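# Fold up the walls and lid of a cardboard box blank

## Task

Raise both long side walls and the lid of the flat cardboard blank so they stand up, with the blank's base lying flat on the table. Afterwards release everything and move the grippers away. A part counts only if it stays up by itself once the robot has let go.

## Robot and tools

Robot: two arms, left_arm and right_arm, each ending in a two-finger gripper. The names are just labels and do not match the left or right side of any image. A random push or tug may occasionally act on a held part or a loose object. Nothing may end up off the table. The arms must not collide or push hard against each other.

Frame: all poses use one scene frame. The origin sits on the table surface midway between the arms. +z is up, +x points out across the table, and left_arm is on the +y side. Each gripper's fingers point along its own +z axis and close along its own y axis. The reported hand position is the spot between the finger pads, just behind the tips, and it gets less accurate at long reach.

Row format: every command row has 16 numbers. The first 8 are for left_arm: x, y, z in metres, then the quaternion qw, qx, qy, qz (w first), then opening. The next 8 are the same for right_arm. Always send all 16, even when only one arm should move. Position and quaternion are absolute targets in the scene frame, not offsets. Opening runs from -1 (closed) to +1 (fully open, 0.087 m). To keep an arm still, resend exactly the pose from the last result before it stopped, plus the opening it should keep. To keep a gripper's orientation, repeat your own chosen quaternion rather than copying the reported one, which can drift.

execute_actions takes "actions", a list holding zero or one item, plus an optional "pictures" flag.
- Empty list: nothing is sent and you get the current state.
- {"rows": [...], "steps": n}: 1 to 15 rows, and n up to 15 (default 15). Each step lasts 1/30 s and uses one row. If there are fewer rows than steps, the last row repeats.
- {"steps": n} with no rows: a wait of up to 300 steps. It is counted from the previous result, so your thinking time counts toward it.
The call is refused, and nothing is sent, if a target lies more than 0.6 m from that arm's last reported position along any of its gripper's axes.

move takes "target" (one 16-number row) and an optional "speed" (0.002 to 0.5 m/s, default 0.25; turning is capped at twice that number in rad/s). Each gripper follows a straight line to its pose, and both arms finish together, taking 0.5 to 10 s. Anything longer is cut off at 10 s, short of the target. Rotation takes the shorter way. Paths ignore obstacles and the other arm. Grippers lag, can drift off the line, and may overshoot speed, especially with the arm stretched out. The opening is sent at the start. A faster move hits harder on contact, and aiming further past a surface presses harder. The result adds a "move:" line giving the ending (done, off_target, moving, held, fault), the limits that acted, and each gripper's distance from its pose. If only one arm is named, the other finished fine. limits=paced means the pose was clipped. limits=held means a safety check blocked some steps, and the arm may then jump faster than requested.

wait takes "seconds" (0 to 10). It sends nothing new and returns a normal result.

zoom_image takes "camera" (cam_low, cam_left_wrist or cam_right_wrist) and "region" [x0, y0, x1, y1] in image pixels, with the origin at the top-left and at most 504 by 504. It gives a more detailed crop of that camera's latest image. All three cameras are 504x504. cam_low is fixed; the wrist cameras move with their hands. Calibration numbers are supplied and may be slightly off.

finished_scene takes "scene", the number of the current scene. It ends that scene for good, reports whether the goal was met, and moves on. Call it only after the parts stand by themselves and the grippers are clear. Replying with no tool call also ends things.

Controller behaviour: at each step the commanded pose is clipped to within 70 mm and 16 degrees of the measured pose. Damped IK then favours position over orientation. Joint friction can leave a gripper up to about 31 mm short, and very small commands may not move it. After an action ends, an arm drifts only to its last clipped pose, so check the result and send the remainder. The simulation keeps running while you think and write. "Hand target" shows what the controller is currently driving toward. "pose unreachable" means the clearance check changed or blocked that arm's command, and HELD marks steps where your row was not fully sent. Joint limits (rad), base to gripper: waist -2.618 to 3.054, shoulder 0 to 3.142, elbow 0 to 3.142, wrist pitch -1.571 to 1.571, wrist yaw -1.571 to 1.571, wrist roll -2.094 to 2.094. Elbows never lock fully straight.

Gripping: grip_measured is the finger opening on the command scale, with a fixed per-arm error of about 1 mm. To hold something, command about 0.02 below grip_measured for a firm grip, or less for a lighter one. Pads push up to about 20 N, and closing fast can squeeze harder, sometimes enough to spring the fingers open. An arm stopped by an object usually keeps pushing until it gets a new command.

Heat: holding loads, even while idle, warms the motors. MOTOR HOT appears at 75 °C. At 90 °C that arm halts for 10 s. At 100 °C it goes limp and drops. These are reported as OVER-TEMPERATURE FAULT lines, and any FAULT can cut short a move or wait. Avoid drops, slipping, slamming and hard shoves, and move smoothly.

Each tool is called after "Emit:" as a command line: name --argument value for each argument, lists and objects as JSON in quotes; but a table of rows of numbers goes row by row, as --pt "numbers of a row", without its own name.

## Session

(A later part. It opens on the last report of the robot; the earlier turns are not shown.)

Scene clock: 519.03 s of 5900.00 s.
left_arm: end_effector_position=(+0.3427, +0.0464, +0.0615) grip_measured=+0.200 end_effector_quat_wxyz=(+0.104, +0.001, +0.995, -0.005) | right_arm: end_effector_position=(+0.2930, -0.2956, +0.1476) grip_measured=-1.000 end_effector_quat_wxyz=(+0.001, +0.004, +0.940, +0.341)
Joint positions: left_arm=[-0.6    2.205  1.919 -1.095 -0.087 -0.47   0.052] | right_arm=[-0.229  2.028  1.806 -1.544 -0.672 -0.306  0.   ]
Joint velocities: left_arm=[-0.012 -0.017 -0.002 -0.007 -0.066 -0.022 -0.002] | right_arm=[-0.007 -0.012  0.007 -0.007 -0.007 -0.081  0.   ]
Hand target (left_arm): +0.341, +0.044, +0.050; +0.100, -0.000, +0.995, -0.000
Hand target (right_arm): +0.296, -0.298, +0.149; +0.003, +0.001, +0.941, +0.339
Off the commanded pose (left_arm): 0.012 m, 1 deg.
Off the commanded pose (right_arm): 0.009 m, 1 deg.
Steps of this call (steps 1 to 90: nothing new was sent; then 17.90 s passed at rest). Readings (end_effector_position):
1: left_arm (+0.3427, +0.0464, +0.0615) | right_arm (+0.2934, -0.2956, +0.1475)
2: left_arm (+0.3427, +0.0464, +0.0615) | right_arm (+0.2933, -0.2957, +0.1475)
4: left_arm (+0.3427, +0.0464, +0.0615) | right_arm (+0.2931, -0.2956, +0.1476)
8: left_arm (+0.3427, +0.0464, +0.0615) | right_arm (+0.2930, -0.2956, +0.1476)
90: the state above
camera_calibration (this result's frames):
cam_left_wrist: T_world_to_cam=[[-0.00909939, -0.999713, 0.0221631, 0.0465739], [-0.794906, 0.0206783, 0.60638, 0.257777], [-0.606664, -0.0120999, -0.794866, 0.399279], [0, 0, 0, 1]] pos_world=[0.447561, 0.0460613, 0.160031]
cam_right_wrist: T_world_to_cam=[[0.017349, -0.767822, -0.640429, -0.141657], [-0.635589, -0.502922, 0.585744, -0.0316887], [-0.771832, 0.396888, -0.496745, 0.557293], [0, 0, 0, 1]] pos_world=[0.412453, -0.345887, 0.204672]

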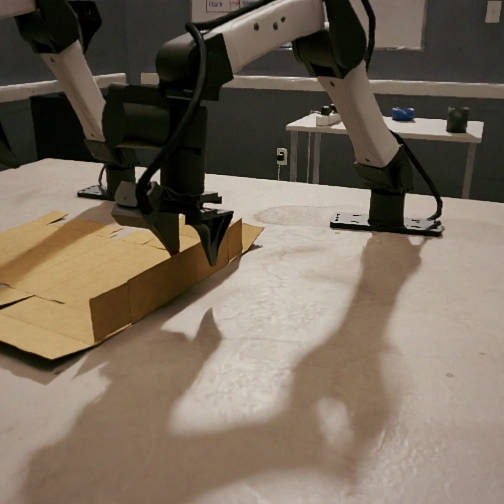

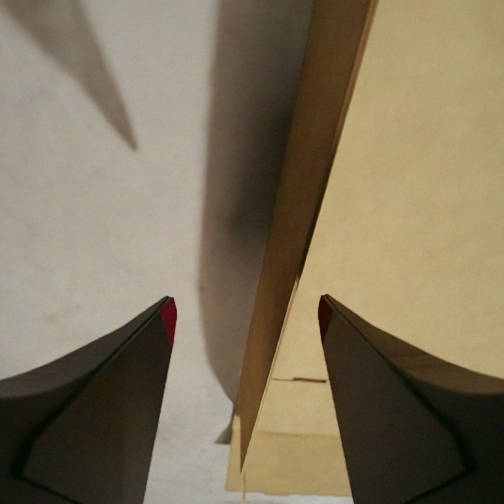

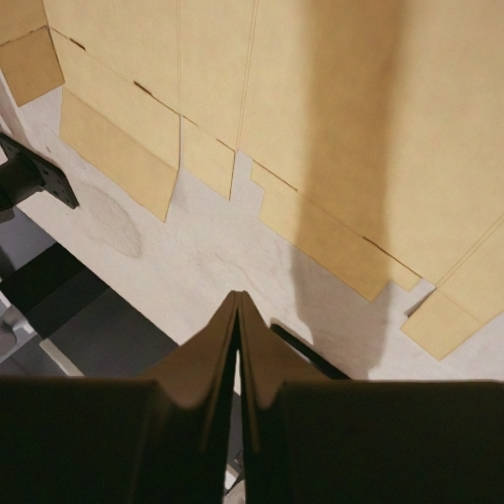

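Emit:
move --target '[0.34,0.045,0.025,0.1,0,0.995,0,0.2,0.3,-0.3,0.15,0,0,0.94,0.34,-1]' --speed 0.05

Emit:
move --target '[0.34,0.045,0.025,0.1,0,0.995,0,-0.97,0.3,-0.3,0.15,0,0,0.94,0.34,-1]'

Emit:
move --target '[0.34,0.16,0.025,0.1,0,0.995,0,-0.97,0.25,-0.1,0.33,0.415,0,0.91,0,-1]' --speed 0.06

Scene clock: 525.37 s of 5900.00 s.
left_arm: end_effector_position=(+0.3414, +0.0471, +0.0330) grip_measured=+0.200 end_effector_quat_wxyz=(+0.099, +0.002, +0.995, -0.002) | right_arm: end_effector_position=(+0.2969, -0.2968, +0.1492) grip_measured=-1.000 end_effector_quat_wxyz=(+0.001, +0.003, +0.940, +0.341)
Joint positions: left_arm=[-0.6    2.223  1.834 -1.003 -0.088 -0.47   0.052] | right_arm=[-0.229  2.047  1.84  -1.561 -0.672 -0.31   0.   ]
Joint velocities: left_arm=[-0.007  0.007  0.007  0.037 -0.037  0.007  0.001] | right_arm=[ 0.012 -0.017 -0.007  0.037 -0.051 -0.007  0.   ]
Hand target (left_arm): +0.341, +0.045, +0.025; +0.100, -0.000, +0.995, +0.000
Hand target (right_arm): +0.300, -0.300, +0.150; +0.003, +0.001, +0.941, +0.340
Off the commanded pose (left_arm): 0.008 m, 0 deg.
Off the commanded pose (right_arm): 0.005 m, 0 deg.
joint sent to its limit (right arm) — the command would take joint 4 (wrist pitch) past its lower limit, so that joint was sent only as far as its limit.
After step 90, 2.20 s passed at rest.
move: done
camera_calibration (this result's frames):
cam_left_wrist: T_world_to_cam=[[-0.00884745, -0.999817, 0.0169753, 0.0480359], [-0.789236, 0.0174061, 0.613844, 0.272008], [-0.614027, -0.00796659, -0.789245, 0.377953], [0, 0, 0, 1]] pos_world=[0.447177, 0.0463035, 0.130512]
cam_right_wrist: T_world_to_cam=[[0.0202154, -0.767538, -0.640684, -0.142289], [-0.634679, -0.50499, 0.584951, -0.0314427], [-0.772511, 0.394804, -0.497349, 0.561262], [0, 0, 0, 1]] pos_world=[0.416502, -0.346679, 0.206374]

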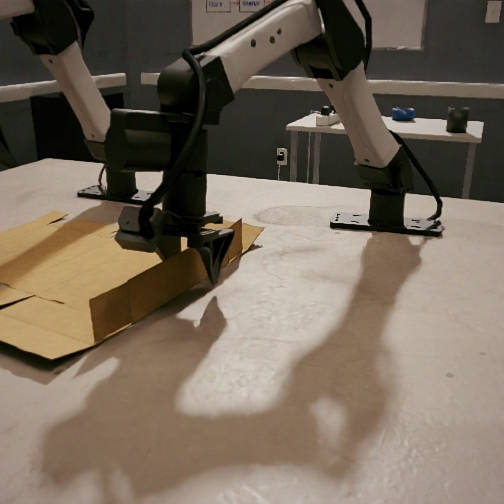

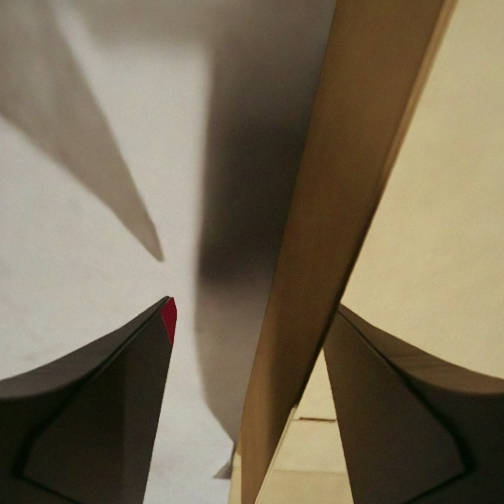

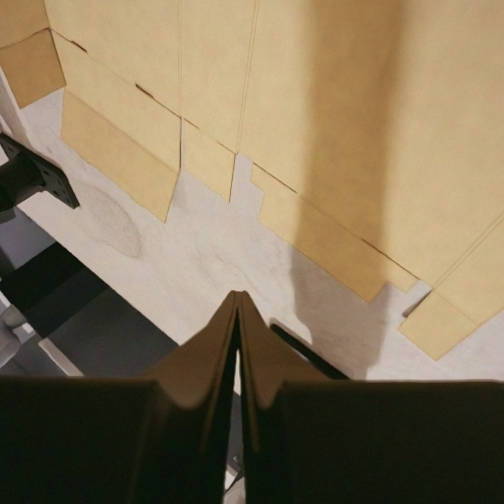

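Scene clock: 526.07 s of 5900.00 s.
left_arm: end_effector_position=(+0.3415, +0.0470, +0.0330) grip_measured=-0.970 end_effector_quat_wxyz=(+0.100, +0.001, +0.995, -0.002) | right_arm: end_effector_position=(+0.2969, -0.2968, +0.1492) grip_measured=-1.000 end_effector_quat_wxyz=(+0.001, +0.003, +0.940, +0.341)
Joint positions: left_arm=[-0.6    2.223  1.834 -1.002 -0.088 -0.47   0.001] | right_arm=[-0.229  2.047  1.84  -1.561 -0.672 -0.31   0.   ]
Joint velocities: left_arm=[-0.002  0.002  0.002  0.007 -0.022 -0.007  0.   ] | right_arm=[-0.002 -0.007 -0.007 -0.037 -0.037 -0.037  0.   ]
Hand target (left_arm): +0.340, +0.045, +0.025; +0.100, +0.000, +0.995, -0.000
Hand target (right_arm): +0.300, -0.300, +0.150; +0.003, +0.001, +0.941, +0.339
Off the commanded pose (left_arm): 0.008 m, 0 deg.
Off the commanded pose (right_arm): 0.005 m, 0 deg.
joint sent to its limit (right arm) — the command would take joint 4 (wrist pitch) past its lower limit, so that joint was sent only as far as its limit.
move: done
camera_calibration (this result's frames):
cam_left_wrist: T_world_to_cam=[[-0.00848522, -0.999813, 0.0173979, 0.0477943], [-0.789656, 0.0173739, 0.613304, 0.272304], [-0.613491, -0.00853433, -0.789655, 0.37792], [0, 0, 0, 1]] pos_world=[0.447282, 0.0462796, 0.13059]
cam_right_wrist: T_world_to_cam=[[0.0202154, -0.767538, -0.640684, -0.142289], [-0.634679, -0.50499, 0.584951, -0.0314427], [-0.772511, 0.394804, -0.497349, 0.561262], [0, 0, 0, 1]] pos_world=[0.416502, -0.346679, 0.206374]

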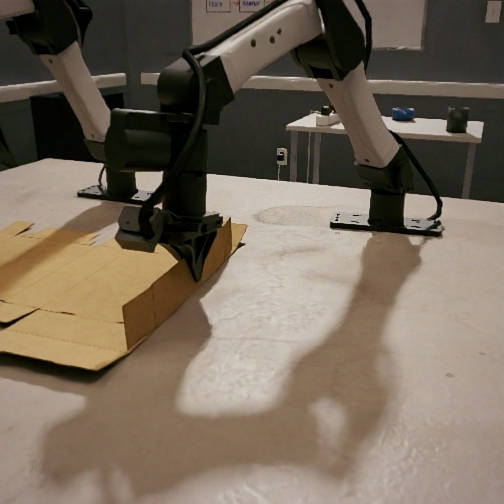

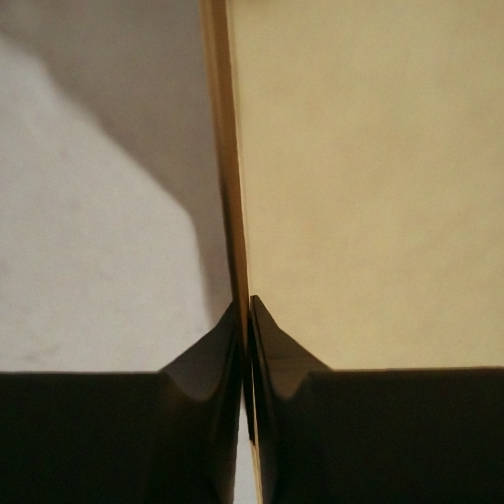

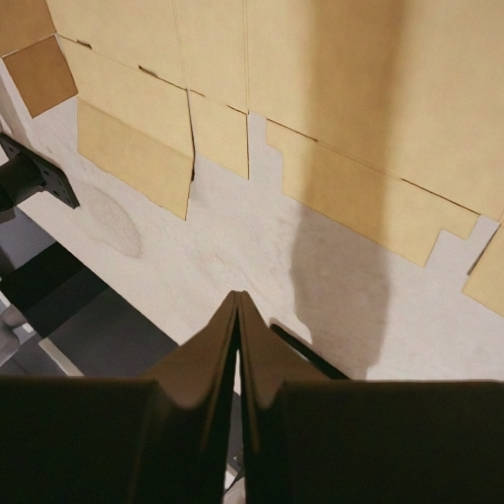

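Scene clock: 535.57 s of 5900.00 s.
left_arm: end_effector_position=(+0.3410, +0.1535, +0.0211) grip_measured=-0.970 end_effector_quat_wxyz=(+0.092, +0.001, +0.996, +0.001) | right_arm: end_effector_position=(+0.2512, -0.1074, +0.3252) grip_measured=-1.000 end_effector_quat_wxyz=(+0.409, -0.004, +0.913, +0.003)
Joint positions: left_arm=[-0.366  2.092  1.577 -0.878 -0.046 -0.241  0.001] | right_arm=[ 0.884  1.612  2.036 -1.36   0.598  0.656  0.   ]
Joint velocities: left_arm=[-0.022 -0.002 -0.012  0.051 -0.081 -0.037 -0.   ] | right_arm=[-0.012 -0.002 -0.007 -0.007  0.007  0.022  0.   ]
Hand target (left_arm): +0.342, +0.160, +0.024; +0.101, -0.000, +0.995, +0.002
Hand target (right_arm): +0.252, -0.103, +0.327; +0.412, -0.002, +0.911, +0.003
Off the commanded pose (left_arm): 0.008 m, 1 deg.
Off the commanded pose (right_arm): 0.009 m, 1 deg.
move: done
camera_calibration (this result's frames):
cam_left_wrist: T_world_to_cam=[[-0.00658958, -0.999909, 0.0117738, 0.153906], [-0.779691, 0.0125098, 0.62604, 0.274391], [-0.62613, -0.00505459, -0.779702, 0.37263], [0, 0, 0, 1]] pos_world=[0.448269, 0.152343, 0.116949]
cam_right_wrist: T_world_to_cam=[[0.0254538, -0.99953, 0.0170929, -0.123369], [-0.998699, -0.0246692, 0.0446391, 0.250906], [-0.0441965, -0.0182069, -0.998857, 0.474518], [0, 0, 0, 1]] pos_world=[0.274692, -0.108482, 0.464885]

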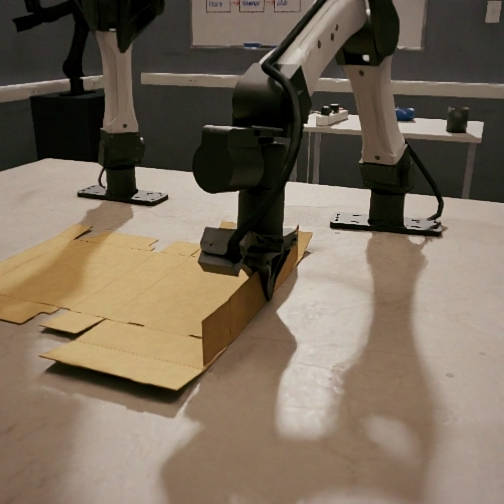

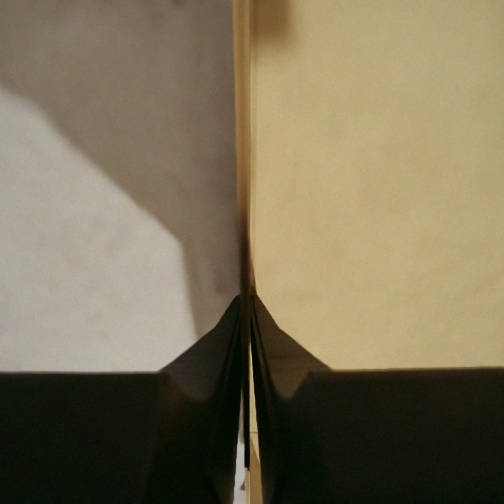

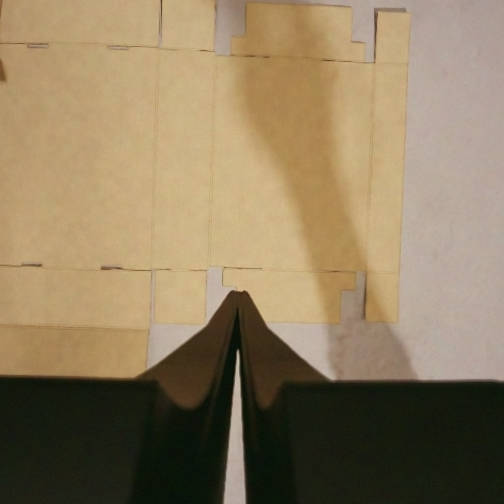

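Emit:
move --target '[0.341,0.154,0.021,0.1,0,0.995,0,-0.6,0.4,-0.34,0.08,0,0,0.866,0.5,0]'

Emit:
move --target '[0.255,0.154,0.03,0.3,0,0.954,0,-0.6,0.4,-0.33,0.02,0,0,0.866,0.5,0]' --speed 0.06

Emit:
move --target '[0.255,0.154,0.03,0.3,0,0.954,0,-0.97,0.4,-0.33,0.02,0,0,0.866,0.5,0]'

Emit:
move --target '[0.255,0.154,0.03,0.3,0,0.954,0,-0.97,0.4,-0.25,0.02,0,0,0.866,0.5,0]' --speed 0.04

Scene clock: 560.00 s of 5900.00 s.
left_arm: end_effector_position=(+0.3411, +0.1539, +0.0211) grip_measured=-0.600 end_effector_quat_wxyz=(+0.092, +0.001, +0.996, +0.002) | right_arm: end_effector_position=(+0.3960, -0.3376, +0.0784) grip_measured=+0.000 end_effector_quat_wxyz=(+0.064, +0.044, +0.879, +0.470)
Joint positions: left_arm=[-0.366  2.092  1.577 -0.878 -0.048 -0.24   0.017] | right_arm=[-0.352  2.552  2.267 -1.559 -0.963 -0.413  0.044]
Joint velocities: left_arm=[-0.017 -0.007  0.017 -0.037  0.007  0.007  0.001] | right_arm=[-0.017 -0.017  0.012 -0.022  0.007 -0.007  0.001]
Hand target (left_arm): +0.341, +0.154, +0.021; +0.100, +0.000, +0.995, +0.000
Hand target (right_arm): +0.399, -0.339, +0.084; +0.073, +0.040, +0.878, +0.472
Off the commanded pose (left_arm): 0.000 m, 1 deg.
Off the commanded pose (right_arm): 0.005 m, 10 deg.
joint sent to its limit (right arm) — the command would take joint 4 (wrist pitch) past its lower limit, so that joint was sent only as far as its limit.
After step 90, 18.30 s passed at rest.
move: off_target (right_arm)
camera_calibration (this result's frames):
cam_left_wrist: T_world_to_cam=[[-0.00649823, -0.999937, 0.00915137, 0.154406], [-0.780093, 0.0107947, 0.625571, 0.274889], [-0.62563, -0.00307382, -0.780114, 0.372235], [0, 0, 0, 1]] pos_world=[0.448323, 0.152573, 0.11701]
cam_right_wrist: T_world_to_cam=[[0.00721039, -0.558014, -0.8298, -0.130263], [-0.743301, -0.558088, 0.368837, 0.0942633], [-0.668918, 0.614132, -0.418796, 0.645608], [0, 0, 0, 1]] pos_world=[0.502864, -0.41657, 0.127518]

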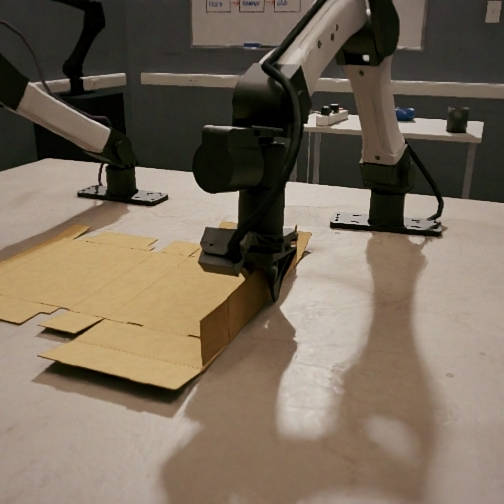

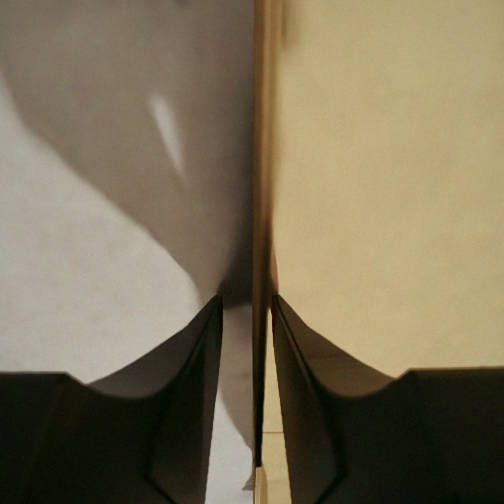

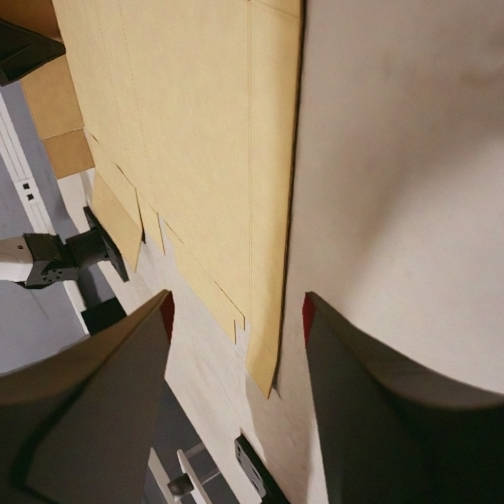

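Scene clock: 563.80 s of 5900.00 s.
left_arm: end_effector_position=(+0.2542, +0.1566, +0.0245) grip_measured=-0.600 end_effector_quat_wxyz=(+0.284, +0.005, +0.959, +0.002) | right_arm: end_effector_position=(+0.3997, -0.3353, +0.0341) grip_measured=+0.000 end_effector_quat_wxyz=(+0.042, +0.037, +0.872, +0.487)
Joint positions: left_arm=[-0.504  1.484  0.754 -0.301 -0.208 -0.318  0.017] | right_arm=[-0.345  2.698  2.338 -1.573 -0.978 -0.473  0.044]
Joint velocities: left_arm=[ 0.002 -0.002 -0.012 -0.022 -0.051  0.007 -0.   ] | right_arm=[-0.002  0.012 -0.012 -0.007 -0.007 -0.022  0.001]
Hand target (left_arm): +0.255, +0.154, +0.028; +0.299, +0.002, +0.954, -0.001
Hand target (right_arm): +0.400, -0.330, +0.020; +0.035, +0.021, +0.874, +0.485
Off the commanded pose (left_arm): 0.006 m, 2 deg.
Off the commanded pose (right_arm): 0.015 m, 7 deg.
joint sent to its limit (right arm) — the command would take joint 4 (wrist pitch) past its lower limit, so that joint was sent only as far as its limit.
move: off_target (right_arm)
camera_calibration (this result's frames):
cam_left_wrist: T_world_to_cam=[[-0.0169584, -0.999852, 0.00288974, 0.159298], [-0.959391, 0.0170859, 0.281561, 0.257935], [-0.281568, 0.00200243, -0.959539, 0.23667], [0, 0, 0, 1]] pos_world=[0.316801, 0.154393, 0.15401]
cam_right_wrist: T_world_to_cam=[[0.00103098, -0.52554, -0.850768, -0.151707], [-0.712628, -0.597236, 0.368063, 0.0892584], [-0.701541, 0.605902, -0.37513, 0.636888], [0, 0, 0, 1]] pos_world=[0.510568, -0.412312, 0.0769956]

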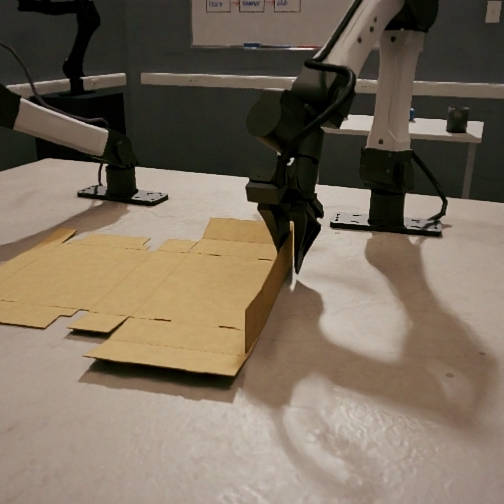

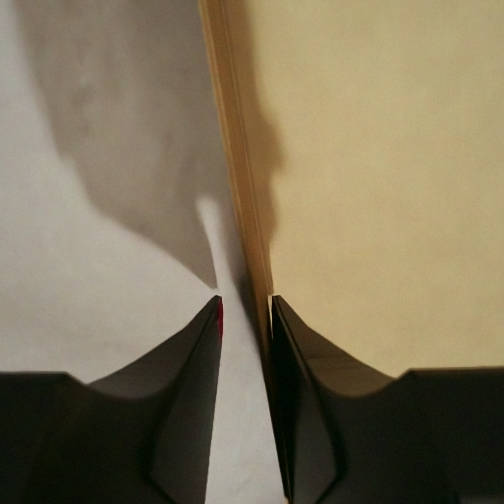

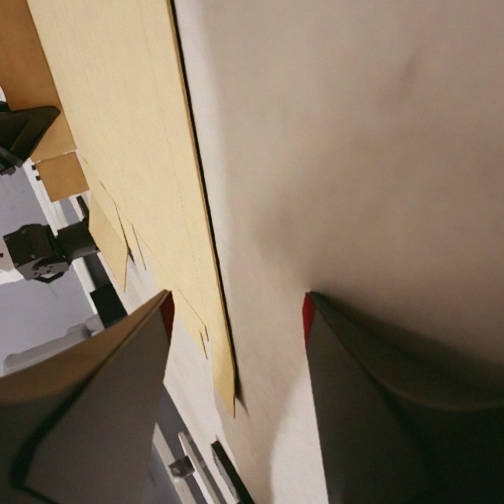

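Scene clock: 564.50 s of 5900.00 s.
left_arm: end_effector_position=(+0.2546, +0.1577, +0.0246) grip_measured=-0.970 end_effector_quat_wxyz=(+0.285, +0.001, +0.959, +0.005) | right_arm: end_effector_position=(+0.3998, -0.3352, +0.0343) grip_measured=+0.000 end_effector_quat_wxyz=(+0.042, +0.038, +0.871, +0.488)
Joint positions: left_arm=[-0.504  1.484  0.754 -0.301 -0.215 -0.322  0.001] | right_arm=[-0.345  2.698  2.338 -1.573 -0.98  -0.471  0.044]
Joint velocities: left_arm=[ 0.012 -0.012 -0.012 -0.022  0.022 -0.007  0.   ] | right_arm=[-0.002  0.007  0.012 -0.022  0.037 -0.081  0.   ]
Hand target (left_arm): +0.255, +0.154, +0.030; +0.300, +0.000, +0.954, -0.000
Hand target (right_arm): +0.400, -0.330, +0.020; +0.035, +0.021, +0.874, +0.485
Off the commanded pose (left_arm): 0.007 m, 2 deg.
Off the commanded pose (right_arm): 0.015 m, 7 deg.
joint sent to its limit (right arm) — the command would take joint 4 (wrist pitch) past its lower limit, so that joint was sent only as far as its limit.
move: off_target (right_arm)
camera_calibration (this result's frames):
cam_left_wrist: T_world_to_cam=[[-0.00919981, -0.999957, -0.000712693, 0.158512], [-0.960188, 0.00863491, 0.279223, 0.259861], [-0.279205, 0.00325311, -0.960226, 0.236151], [0, 0, 0, 1]] pos_world=[0.316908, 0.155493, 0.154312]
cam_right_wrist: T_world_to_cam=[[-0.000375793, -0.524547, -0.851381, -0.150551], [-0.713011, -0.596808, 0.368016, 0.0896343], [-0.701153, 0.607182, -0.373783, 0.637178], [0, 0, 0, 1]] pos_world=[0.510613, -0.41236, 0.0770033]

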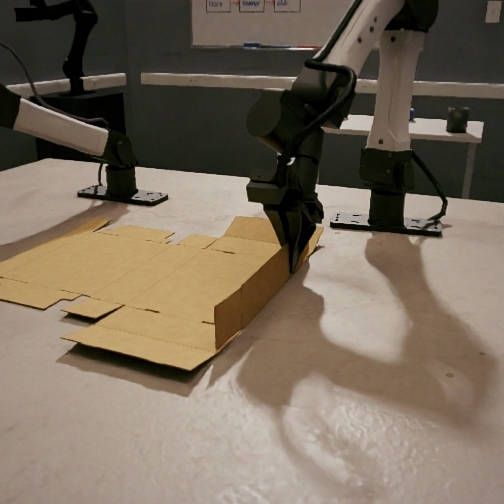

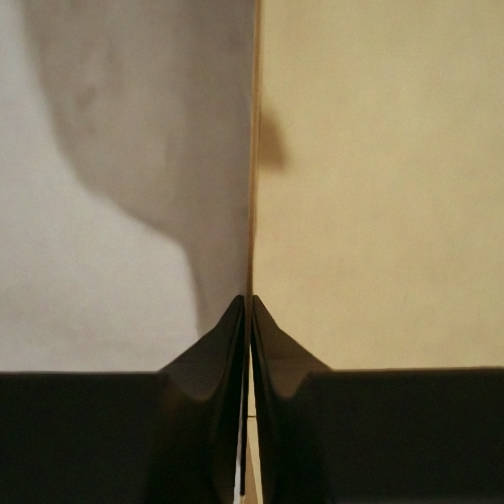

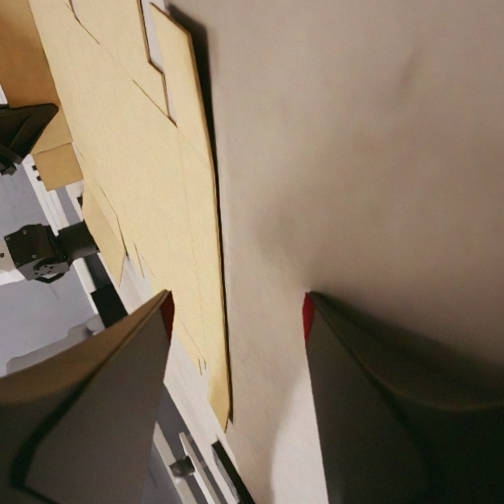

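Scene clock: 566.90 s of 5900.00 s.
left_arm: end_effector_position=(+0.2555, +0.1611, +0.0250) grip_measured=-0.970 end_effector_quat_wxyz=(+0.287, -0.001, +0.958, +0.014) | right_arm: end_effector_position=(+0.4022, -0.2682, +0.0339) grip_measured=+0.000 end_effector_quat_wxyz=(+0.001, +0.024, +0.862, +0.507)
Joint positions: left_arm=[-0.504  1.484  0.754 -0.302 -0.235 -0.322  0.001] | right_arm=[-0.205  2.677  2.264 -1.489 -1.03  -0.357  0.044]
Joint velocities: left_arm=[-0.017 -0.007  0.002  0.022 -0.022 -0.007 -0.001] | right_arm=[ 0.007 -0.022  0.002 -0.007 -0.051  0.022  0.001]
Hand target (left_arm): +0.255, +0.154, +0.030; +0.300, +0.000, +0.954, +0.000
Hand target (right_arm): +0.400, -0.251, +0.021; -0.003, -0.001, +0.865, +0.501
Off the commanded pose (left_arm): 0.009 m, 2 deg.
Off the commanded pose (right_arm): 0.023 m, 3 deg.
move: off_target (right_arm)
camera_calibration (this result's frames):
cam_left_wrist: T_world_to_cam=[[0.00104375, -0.999858, -0.0167923, 0.159656], [-0.961775, -0.00560212, 0.273784, 0.263409], [-0.27384, 0.0158647, -0.961645, 0.233382], [0, 0, 0, 1]] pos_world=[0.317082, 0.157407, 0.154994]
cam_right_wrist: T_world_to_cam=[[-0.0146135, -0.486645, -0.873478, -0.0990996], [-0.651995, -0.657672, 0.37732, 0.0903184], [-0.758082, 0.575018, -0.307679, 0.610103], [0, 0, 0, 1]] pos_world=[0.519947, -0.339646, 0.0670757]

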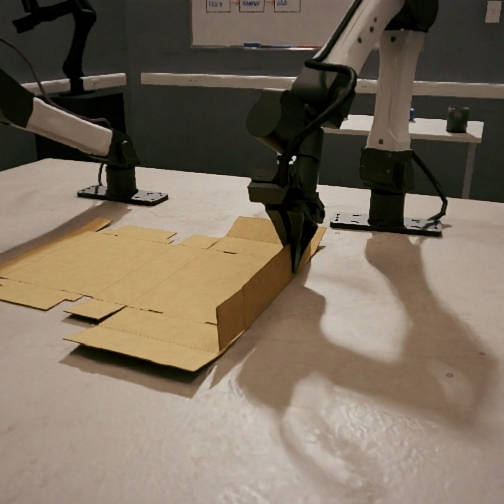

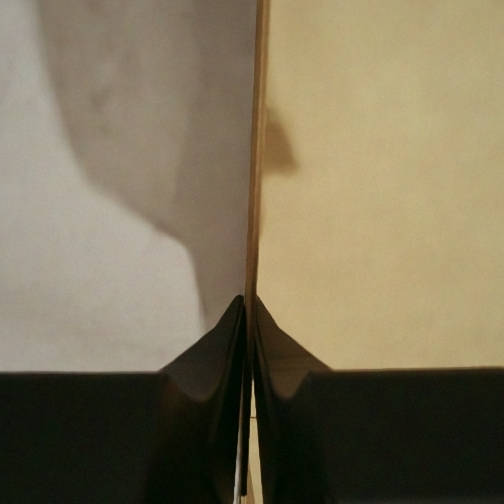

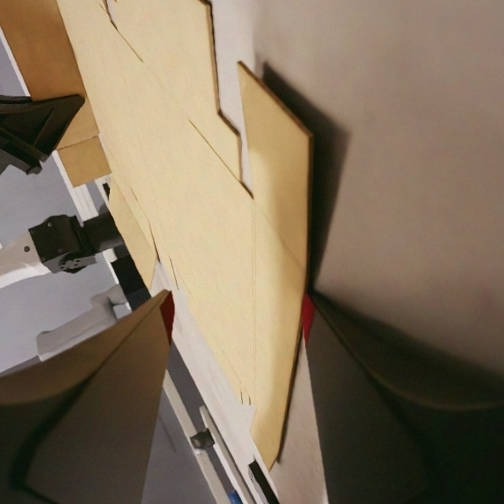

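Emit:
move --target '[0.255,0.154,0.03,0.3,0,0.954,0,-0.97,0.39,-0.225,0.02,0,0,0.82,0.574,0]' --speed 0.03

Scene clock: 573.27 s of 5900.00 s.
left_arm: end_effector_position=(+0.2481, +0.1749, +0.0244) grip_measured=-0.969 end_effector_quat_wxyz=(+0.277, -0.001, +0.960, +0.049) | right_arm: end_effector_position=(+0.4022, -0.2524, +0.0351) grip_measured=+0.000 end_effector_quat_wxyz=(+0.028, +0.018, +0.821, +0.570)
Joint positions: left_arm=[-0.504  1.477  0.754 -0.351 -0.291 -0.314  0.001] | right_arm=[-0.2    2.677  2.173 -1.442 -1.188 -0.428  0.044]
Joint velocities: left_arm=[-0.007  0.007  0.002 -0.022 -0.051 -0.022  0.   ] | right_arm=[-0.012  0.017 -0.012  0.007  0.022  0.081  0.001]
Hand target (left_arm): +0.254, +0.155, +0.031; +0.299, +0.001, +0.954, +0.001
Hand target (right_arm): +0.390, -0.227, +0.021; -0.001, +0.000, +0.819, +0.573
Off the commanded pose (left_arm): 0.023 m, 6 deg.
Off the commanded pose (right_arm): 0.034 m, 4 deg.
After step 90, 0.33 s passed at rest.
move: off_target (left_arm, right_arm)
camera_calibration (this result's frames):
cam_left_wrist: T_world_to_cam=[[0.0203614, -0.996364, -0.0827253, 0.169661], [-0.955184, -0.043826, 0.292749, 0.261157], [-0.29531, 0.0730572, -0.952604, 0.225629], [0, 0, 0, 1]] pos_world=[0.312629, 0.164006, 0.152517]
cam_right_wrist: T_world_to_cam=[[0.0267917, -0.350453, -0.936197, -0.0704982], [-0.68233, -0.690844, 0.239082, 0.108909], [-0.730553, 0.63239, -0.257634, 0.603045], [0, 0, 0, 1]] pos_world=[0.516757, -0.330827, 0.0633264]

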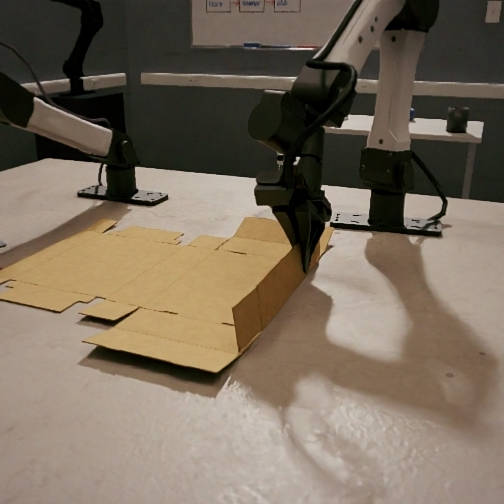

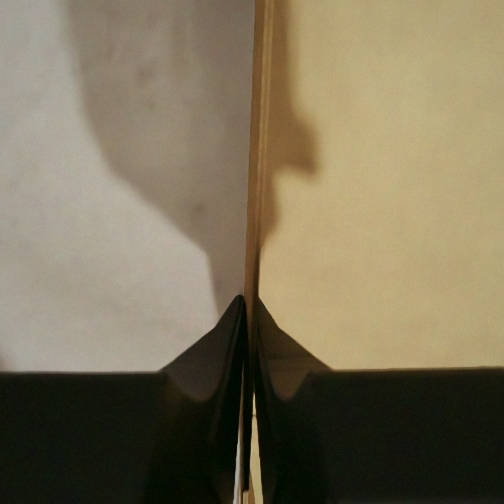

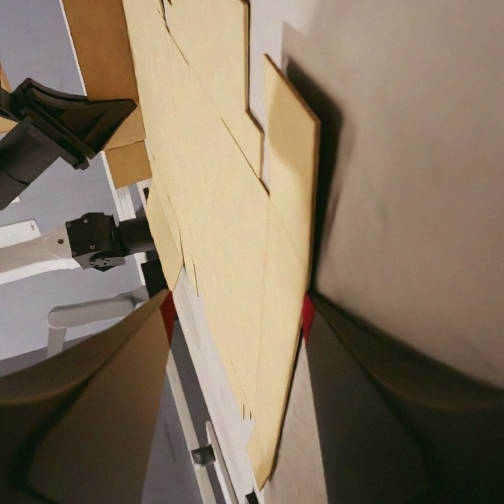

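Emit:
move --target '[0.255,0.154,0.03,0.3,0,0.954,0,-0.97,0.38,-0.30,0.02,0,0,0.92,0.39,0]' --speed 0.05

Emit:
move --target '[0.255,0.154,0.03,0.3,0,0.954,0,-0.97,0.38,-0.30,0.005,0,0,0.92,0.39,0]' --speed 0.05

Emit:
move --target '[0.255,0.154,0.03,0.3,0,0.954,0,-0.97,0.38,-0.22,0.005,0,0,0.92,0.39,0]' --speed 0.03

Scene clock: 585.33 s of 5900.00 s.
left_arm: end_effector_position=(+0.2528, +0.1619, +0.0257) grip_measured=-0.970 end_effector_quat_wxyz=(+0.284, -0.000, +0.959, +0.015) | right_arm: end_effector_position=(+0.3829, -0.2827, +0.0323) grip_measured=+0.000 end_effector_quat_wxyz=(-0.001, +0.002, +0.903, +0.429)
Joint positions: left_arm=[-0.504  1.477  0.754 -0.316 -0.234 -0.321  0.001] | right_arm=[-0.203  2.535  2.097 -1.395 -0.857 -0.336  0.044]
Joint velocities: left_arm=[-0.012 -0.002 -0.012 -0.007 -0.037 -0.037  0.001] | right_arm=[-0.007 -0.027 -0.027 -0.007 -0.007  0.022  0.   ]
Hand target (left_arm): +0.255, +0.154, +0.030; +0.299, +0.000, +0.954, -0.000
Hand target (right_arm): +0.379, -0.299, +0.020; -0.002, -0.001, +0.920, +0.392
Off the commanded pose (left_arm): 0.009 m, 3 deg.
Off the commanded pose (right_arm): 0.021 m, 5 deg.
After step 90, 4.63 s passed at rest.
move: off_target (left_arm, right_arm)
camera_calibration (this result's frames):
cam_left_wrist: T_world_to_cam=[[-0.000821446, -0.999821, -0.0189255, 0.161015], [-0.959775, -0.00452542, 0.280732, 0.259832], [-0.280768, 0.0183949, -0.959599, 0.23465], [0, 0, 0, 1]] pos_world=[0.315394, 0.157846, 0.155274]
cam_right_wrist: T_world_to_cam=[[0.0199758, -0.632565, -0.77425, -0.165573], [-0.632111, -0.607979, 0.480413, 0.0719348], [-0.77462, 0.479815, -0.411996, 0.586086], [0, 0, 0, 1]] pos_world=[0.502773, -0.342214, 0.0787125]

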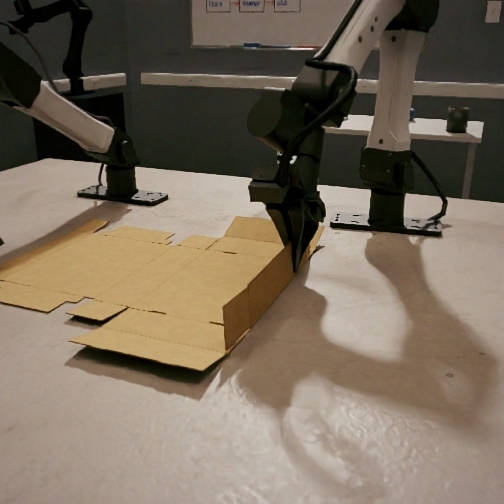

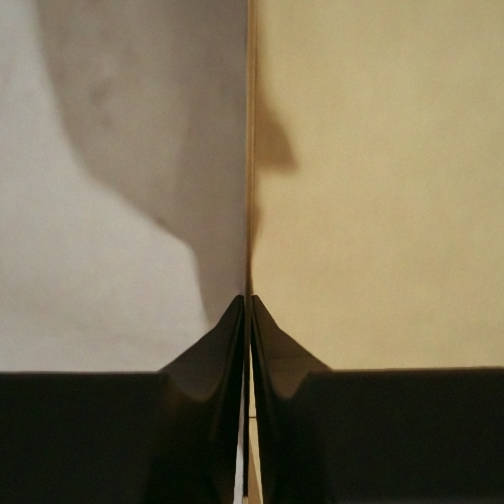

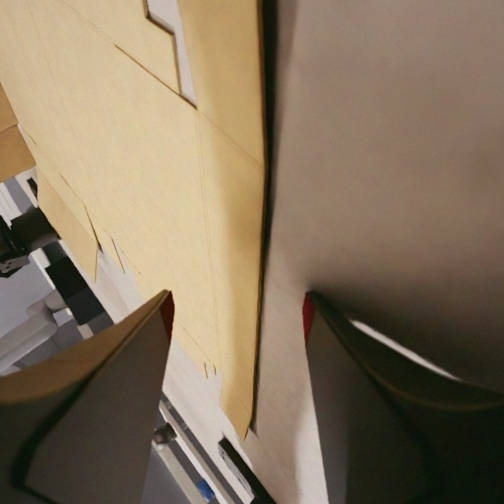

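Scene clock: 586.40 s of 5900.00 s.
left_arm: end_effector_position=(+0.2530, +0.1617, +0.0258) grip_measured=-0.970 end_effector_quat_wxyz=(+0.284, -0.000, +0.959, +0.015) | right_arm: end_effector_position=(+0.3832, -0.2827, +0.0316) grip_measured=+0.000 end_effector_quat_wxyz=(-0.001, +0.006, +0.903, +0.431)
Joint positions: left_arm=[-0.504  1.477  0.754 -0.315 -0.233 -0.321  0.001] | right_arm=[-0.205  2.535  2.092 -1.389 -0.862 -0.33   0.044]
Joint velocities: left_arm=[-0.007  0.002 -0.002  0.051  0.007  0.007  0.001] | right_arm=[-0.012 -0.017 -0.007  0.051  0.007  0.066 -0.   ]
Hand target (left_arm): +0.255, +0.154, +0.030; +0.299, +0.000, +0.954, -0.000
Hand target (right_arm): +0.380, -0.300, +0.006; -0.003, -0.001, +0.920, +0.392
Off the commanded pose (left_arm): 0.009 m, 3 deg.
Off the commanded pose (right_arm): 0.032 m, 5 deg.
move: off_target (left_arm, right_arm)
camera_calibration (this result's frames):
cam_left_wrist: T_world_to_cam=[[-0.00119386, -0.999839, -0.0178876, 0.16086], [-0.960005, -0.00386223, 0.279956, 0.259977], [-0.27998, 0.0175064, -0.959846, 0.234746], [0, 0, 0, 1]] pos_world=[0.315495, 0.157729, 0.155416]
cam_right_wrist: T_world_to_cam=[[0.0132563, -0.629453, -0.776925, -0.162581], [-0.634872, -0.605581, 0.4798, 0.0740879], [-0.772503, 0.486888, -0.40765, 0.587071], [0, 0, 0, 1]] pos_world=[0.502706, -0.343309, 0.0774588]

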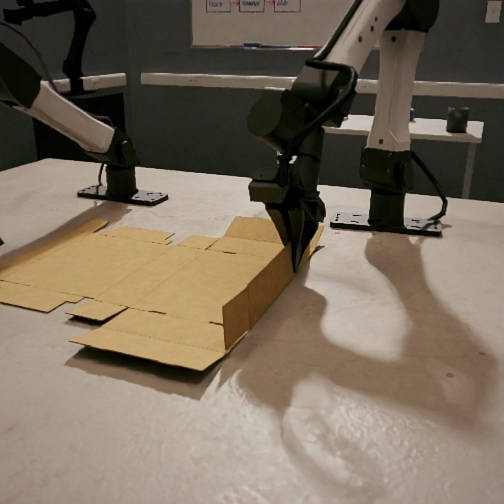

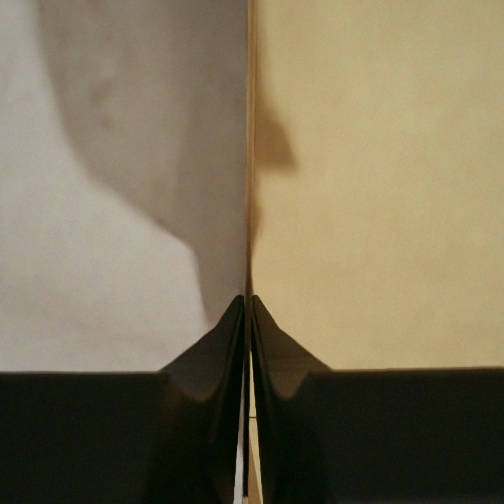

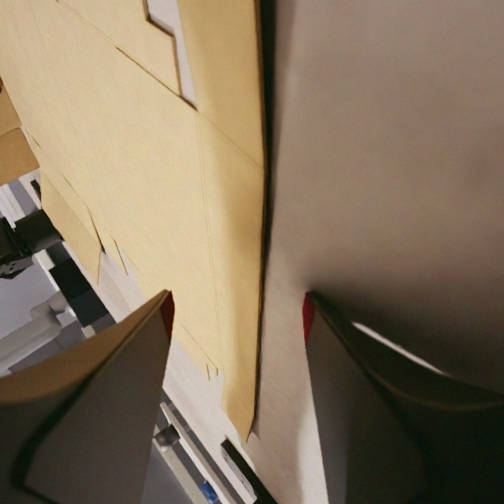

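Scene clock: 588.93 s of 5900.00 s.
left_arm: end_effector_position=(+0.2530, +0.1617, +0.0258) grip_measured=-0.970 end_effector_quat_wxyz=(+0.284, -0.000, +0.959, +0.015) | right_arm: end_effector_position=(+0.3838, -0.2399, +0.0300) grip_measured=+0.000 end_effector_quat_wxyz=(+0.007, +0.021, +0.919, +0.395)
Joint positions: left_arm=[-0.504  1.477  0.754 -0.315 -0.233 -0.321  0.001] | right_arm=[-0.097  2.403  1.894 -1.141 -0.809 -0.104  0.044]
Joint velocities: left_arm=[-0.002  0.012 -0.017 -0.051 -0.081  0.081  0.001] | right_arm=[ 0.012  0.007 -0.017  0.007  0.022  0.051  0.001]
Hand target (left_arm): +0.255, +0.154, +0.030; +0.299, +0.000, +0.954, -0.000
Hand target (right_arm): +0.379, -0.221, +0.006; -0.003, -0.001, +0.920, +0.391
Off the commanded pose (left_arm): 0.009 m, 3 deg.
Off the commanded pose (right_arm): 0.032 m, 3 deg.
move: off_target (left_arm, right_arm)
camera_calibration (this result's frames):
cam_left_wrist: T_world_to_cam=[[-0.00119386, -0.999839, -0.0178876, 0.16086], [-0.960005, -0.00386223, 0.279956, 0.259977], [-0.27998, 0.0175064, -0.959846, 0.234746], [0, 0, 0, 1]] pos_world=[0.315495, 0.157729, 0.155416]
cam_right_wrist: T_world_to_cam=[[-0.00733587, -0.68873, -0.72498, -0.144773], [-0.654177, -0.545031, 0.524398, 0.12184], [-0.756306, 0.478112, -0.446553, 0.55888], [0, 0, 0, 1]] pos_world=[0.501327, -0.300511, 0.080719]

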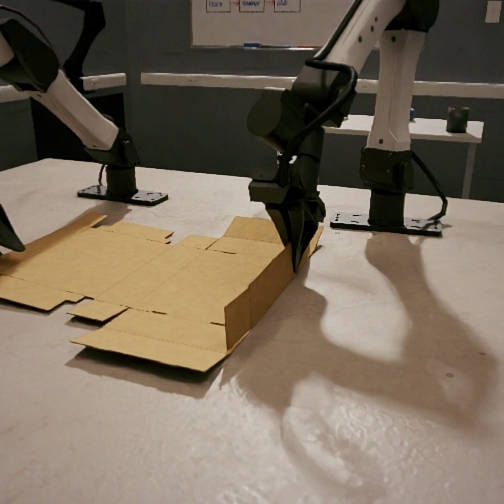

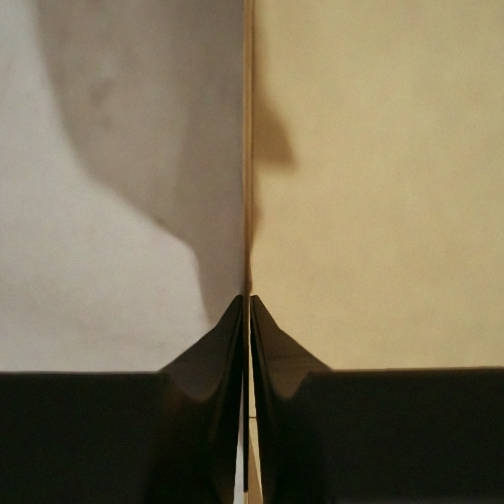

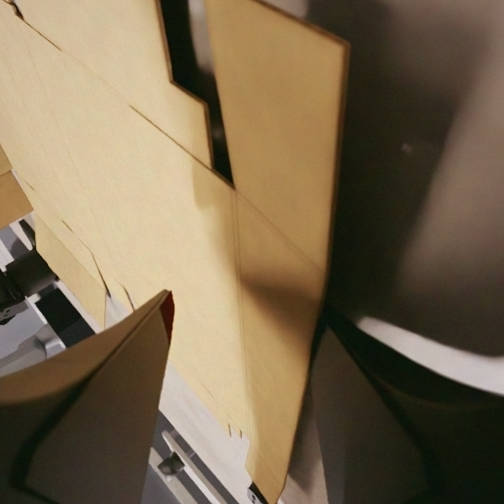

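Under. Lift a bit and flatten while going in.

Emit:
move --target '[0.255,0.154,0.03,0.3,0,0.954,0,-0.97,0.38,-0.235,0.05,0,0,0.9,0.43,0]' --speed 0.03

Emit:
move --target '[0.255,0.154,0.03,0.3,0,0.954,0,-0.97,0.37,-0.195,0.07,0,0,0.8,0.6,0]' --speed 0.03

Scene clock: 595.77 s of 5900.00 s.
left_arm: end_effector_position=(+0.2532, +0.1615, +0.0259) grip_measured=-0.970 end_effector_quat_wxyz=(+0.285, -0.000, +0.959, +0.014) | right_arm: end_effector_position=(+0.3777, -0.2352, +0.0503) grip_measured=+0.000 end_effector_quat_wxyz=(+0.002, +0.001, +0.906, +0.424)
Joint positions: left_arm=[-0.504  1.477  0.754 -0.314 -0.232 -0.322  0.001] | right_arm=[-0.101  2.4    1.938 -1.242 -0.868 -0.179  0.044]
Joint velocities: left_arm=[-0.012  0.007  0.007  0.007 -0.022  0.007 -0.   ] | right_arm=[ 0.002 -0.017  0.012  0.037 -0.007 -0.066  0.001]
Hand target (left_arm): +0.255, +0.154, +0.030; +0.299, +0.000, +0.954, +0.000
Hand target (right_arm): +0.380, -0.235, +0.050; +0.001, +0.000, +0.902, +0.431
Off the commanded pose (left_arm): 0.009 m, 2 deg.
Off the commanded pose (right_arm): 0.002 m, 1 deg.
After step 90, 2.03 s passed at rest.
move: done
camera_calibration (this result's frames):
cam_left_wrist: T_world_to_cam=[[-0.00125418, -0.999858, -0.016785, 0.160641], [-0.960137, -0.00348783, 0.279508, 0.260066], [-0.279527, 0.0164664, -0.959997, 0.234892], [0, 0, 0, 1]] pos_world=[0.315559, 0.157658, 0.155501]
cam_right_wrist: T_world_to_cam=[[0.0252512, -0.640649, -0.767418, -0.125708], [-0.635135, -0.603097, 0.482574, 0.091006], [-0.771989, 0.475228, -0.422128, 0.565056], [0, 0, 0, 1]] pos_world=[0.497192, -0.29418, 0.0981377]

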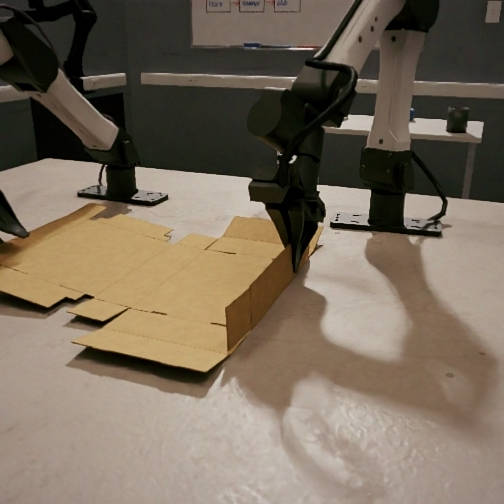

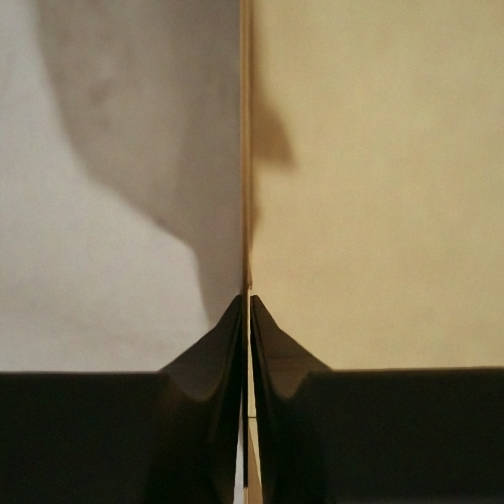

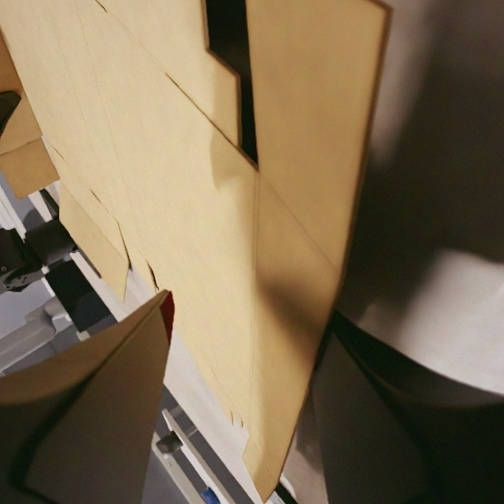

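Scene clock: 602.87 s of 5900.00 s.
left_arm: end_effector_position=(+0.2530, +0.1627, +0.0258) grip_measured=-0.970 end_effector_quat_wxyz=(+0.284, -0.001, +0.959, +0.017) | right_arm: end_effector_position=(+0.3775, -0.2018, +0.0741) grip_measured=+0.000 end_effector_quat_wxyz=(+0.017, -0.005, +0.806, +0.592)
Joint positions: left_arm=[-0.504  1.477  0.754 -0.316 -0.239 -0.322  0.001] | right_arm=[-0.101  2.485  1.938 -1.322 -1.253 -0.346  0.044]
Joint velocities: left_arm=[ 0.002 -0.017 -0.007 -0.007  0.007 -0.066 -0.   ] | right_arm=[-0.002  0.007  0.017 -0.007 -0.022 -0.022 -0.   ]
Hand target (left_arm): +0.255, +0.154, +0.030; +0.299, +0.000, +0.954, +0.000
Hand target (right_arm): +0.371, -0.196, +0.070; +0.000, +0.001, +0.800, +0.600
Off the commanded pose (left_arm): 0.010 m, 3 deg.
Off the commanded pose (right_arm): 0.011 m, 2 deg.
move: off_target (left_arm, right_arm)
camera_calibration (this result's frames):
cam_left_wrist: T_world_to_cam=[[0.00203921, -0.999738, -0.0228204, 0.161223], [-0.960111, -0.00833823, 0.279494, 0.260717], [-0.279611, 0.0213402, -0.959876, 0.234001], [0, 0, 0, 1]] pos_world=[0.315418, 0.158361, 0.155422]
cam_right_wrist: T_world_to_cam=[[0.0519057, -0.299743, -0.952607, -0.0135758], [-0.64721, -0.736552, 0.196495, 0.0984113], [-0.760542, 0.606338, -0.232228, 0.567201], [0, 0, 0, 1]] pos_world=[0.495778, -0.2755, 0.0994501]

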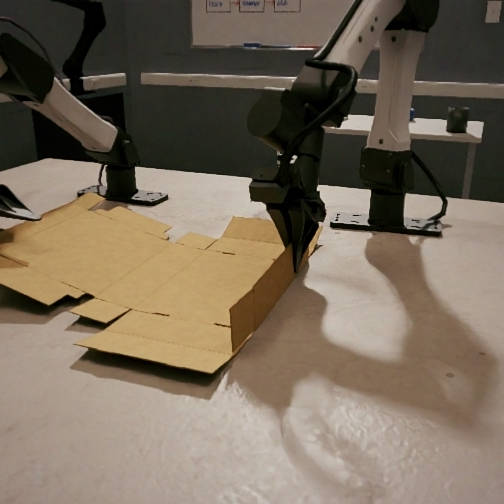

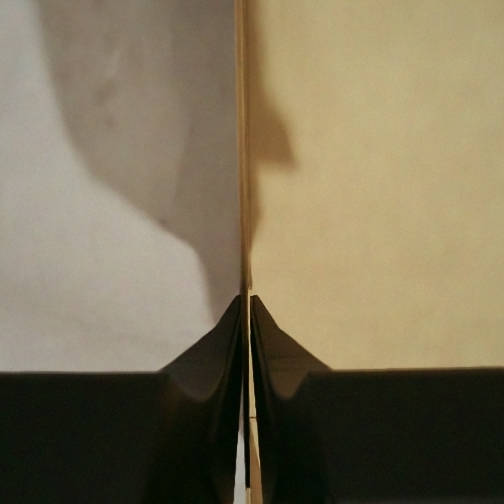

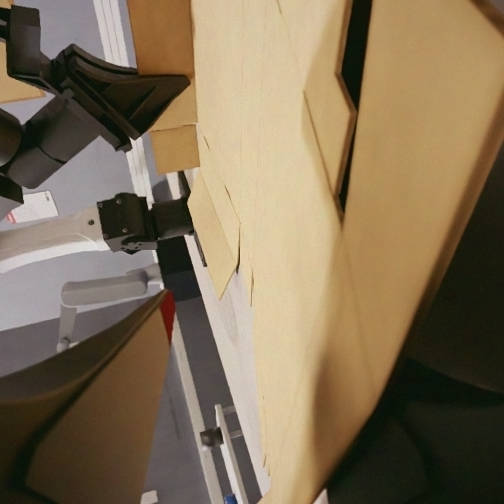

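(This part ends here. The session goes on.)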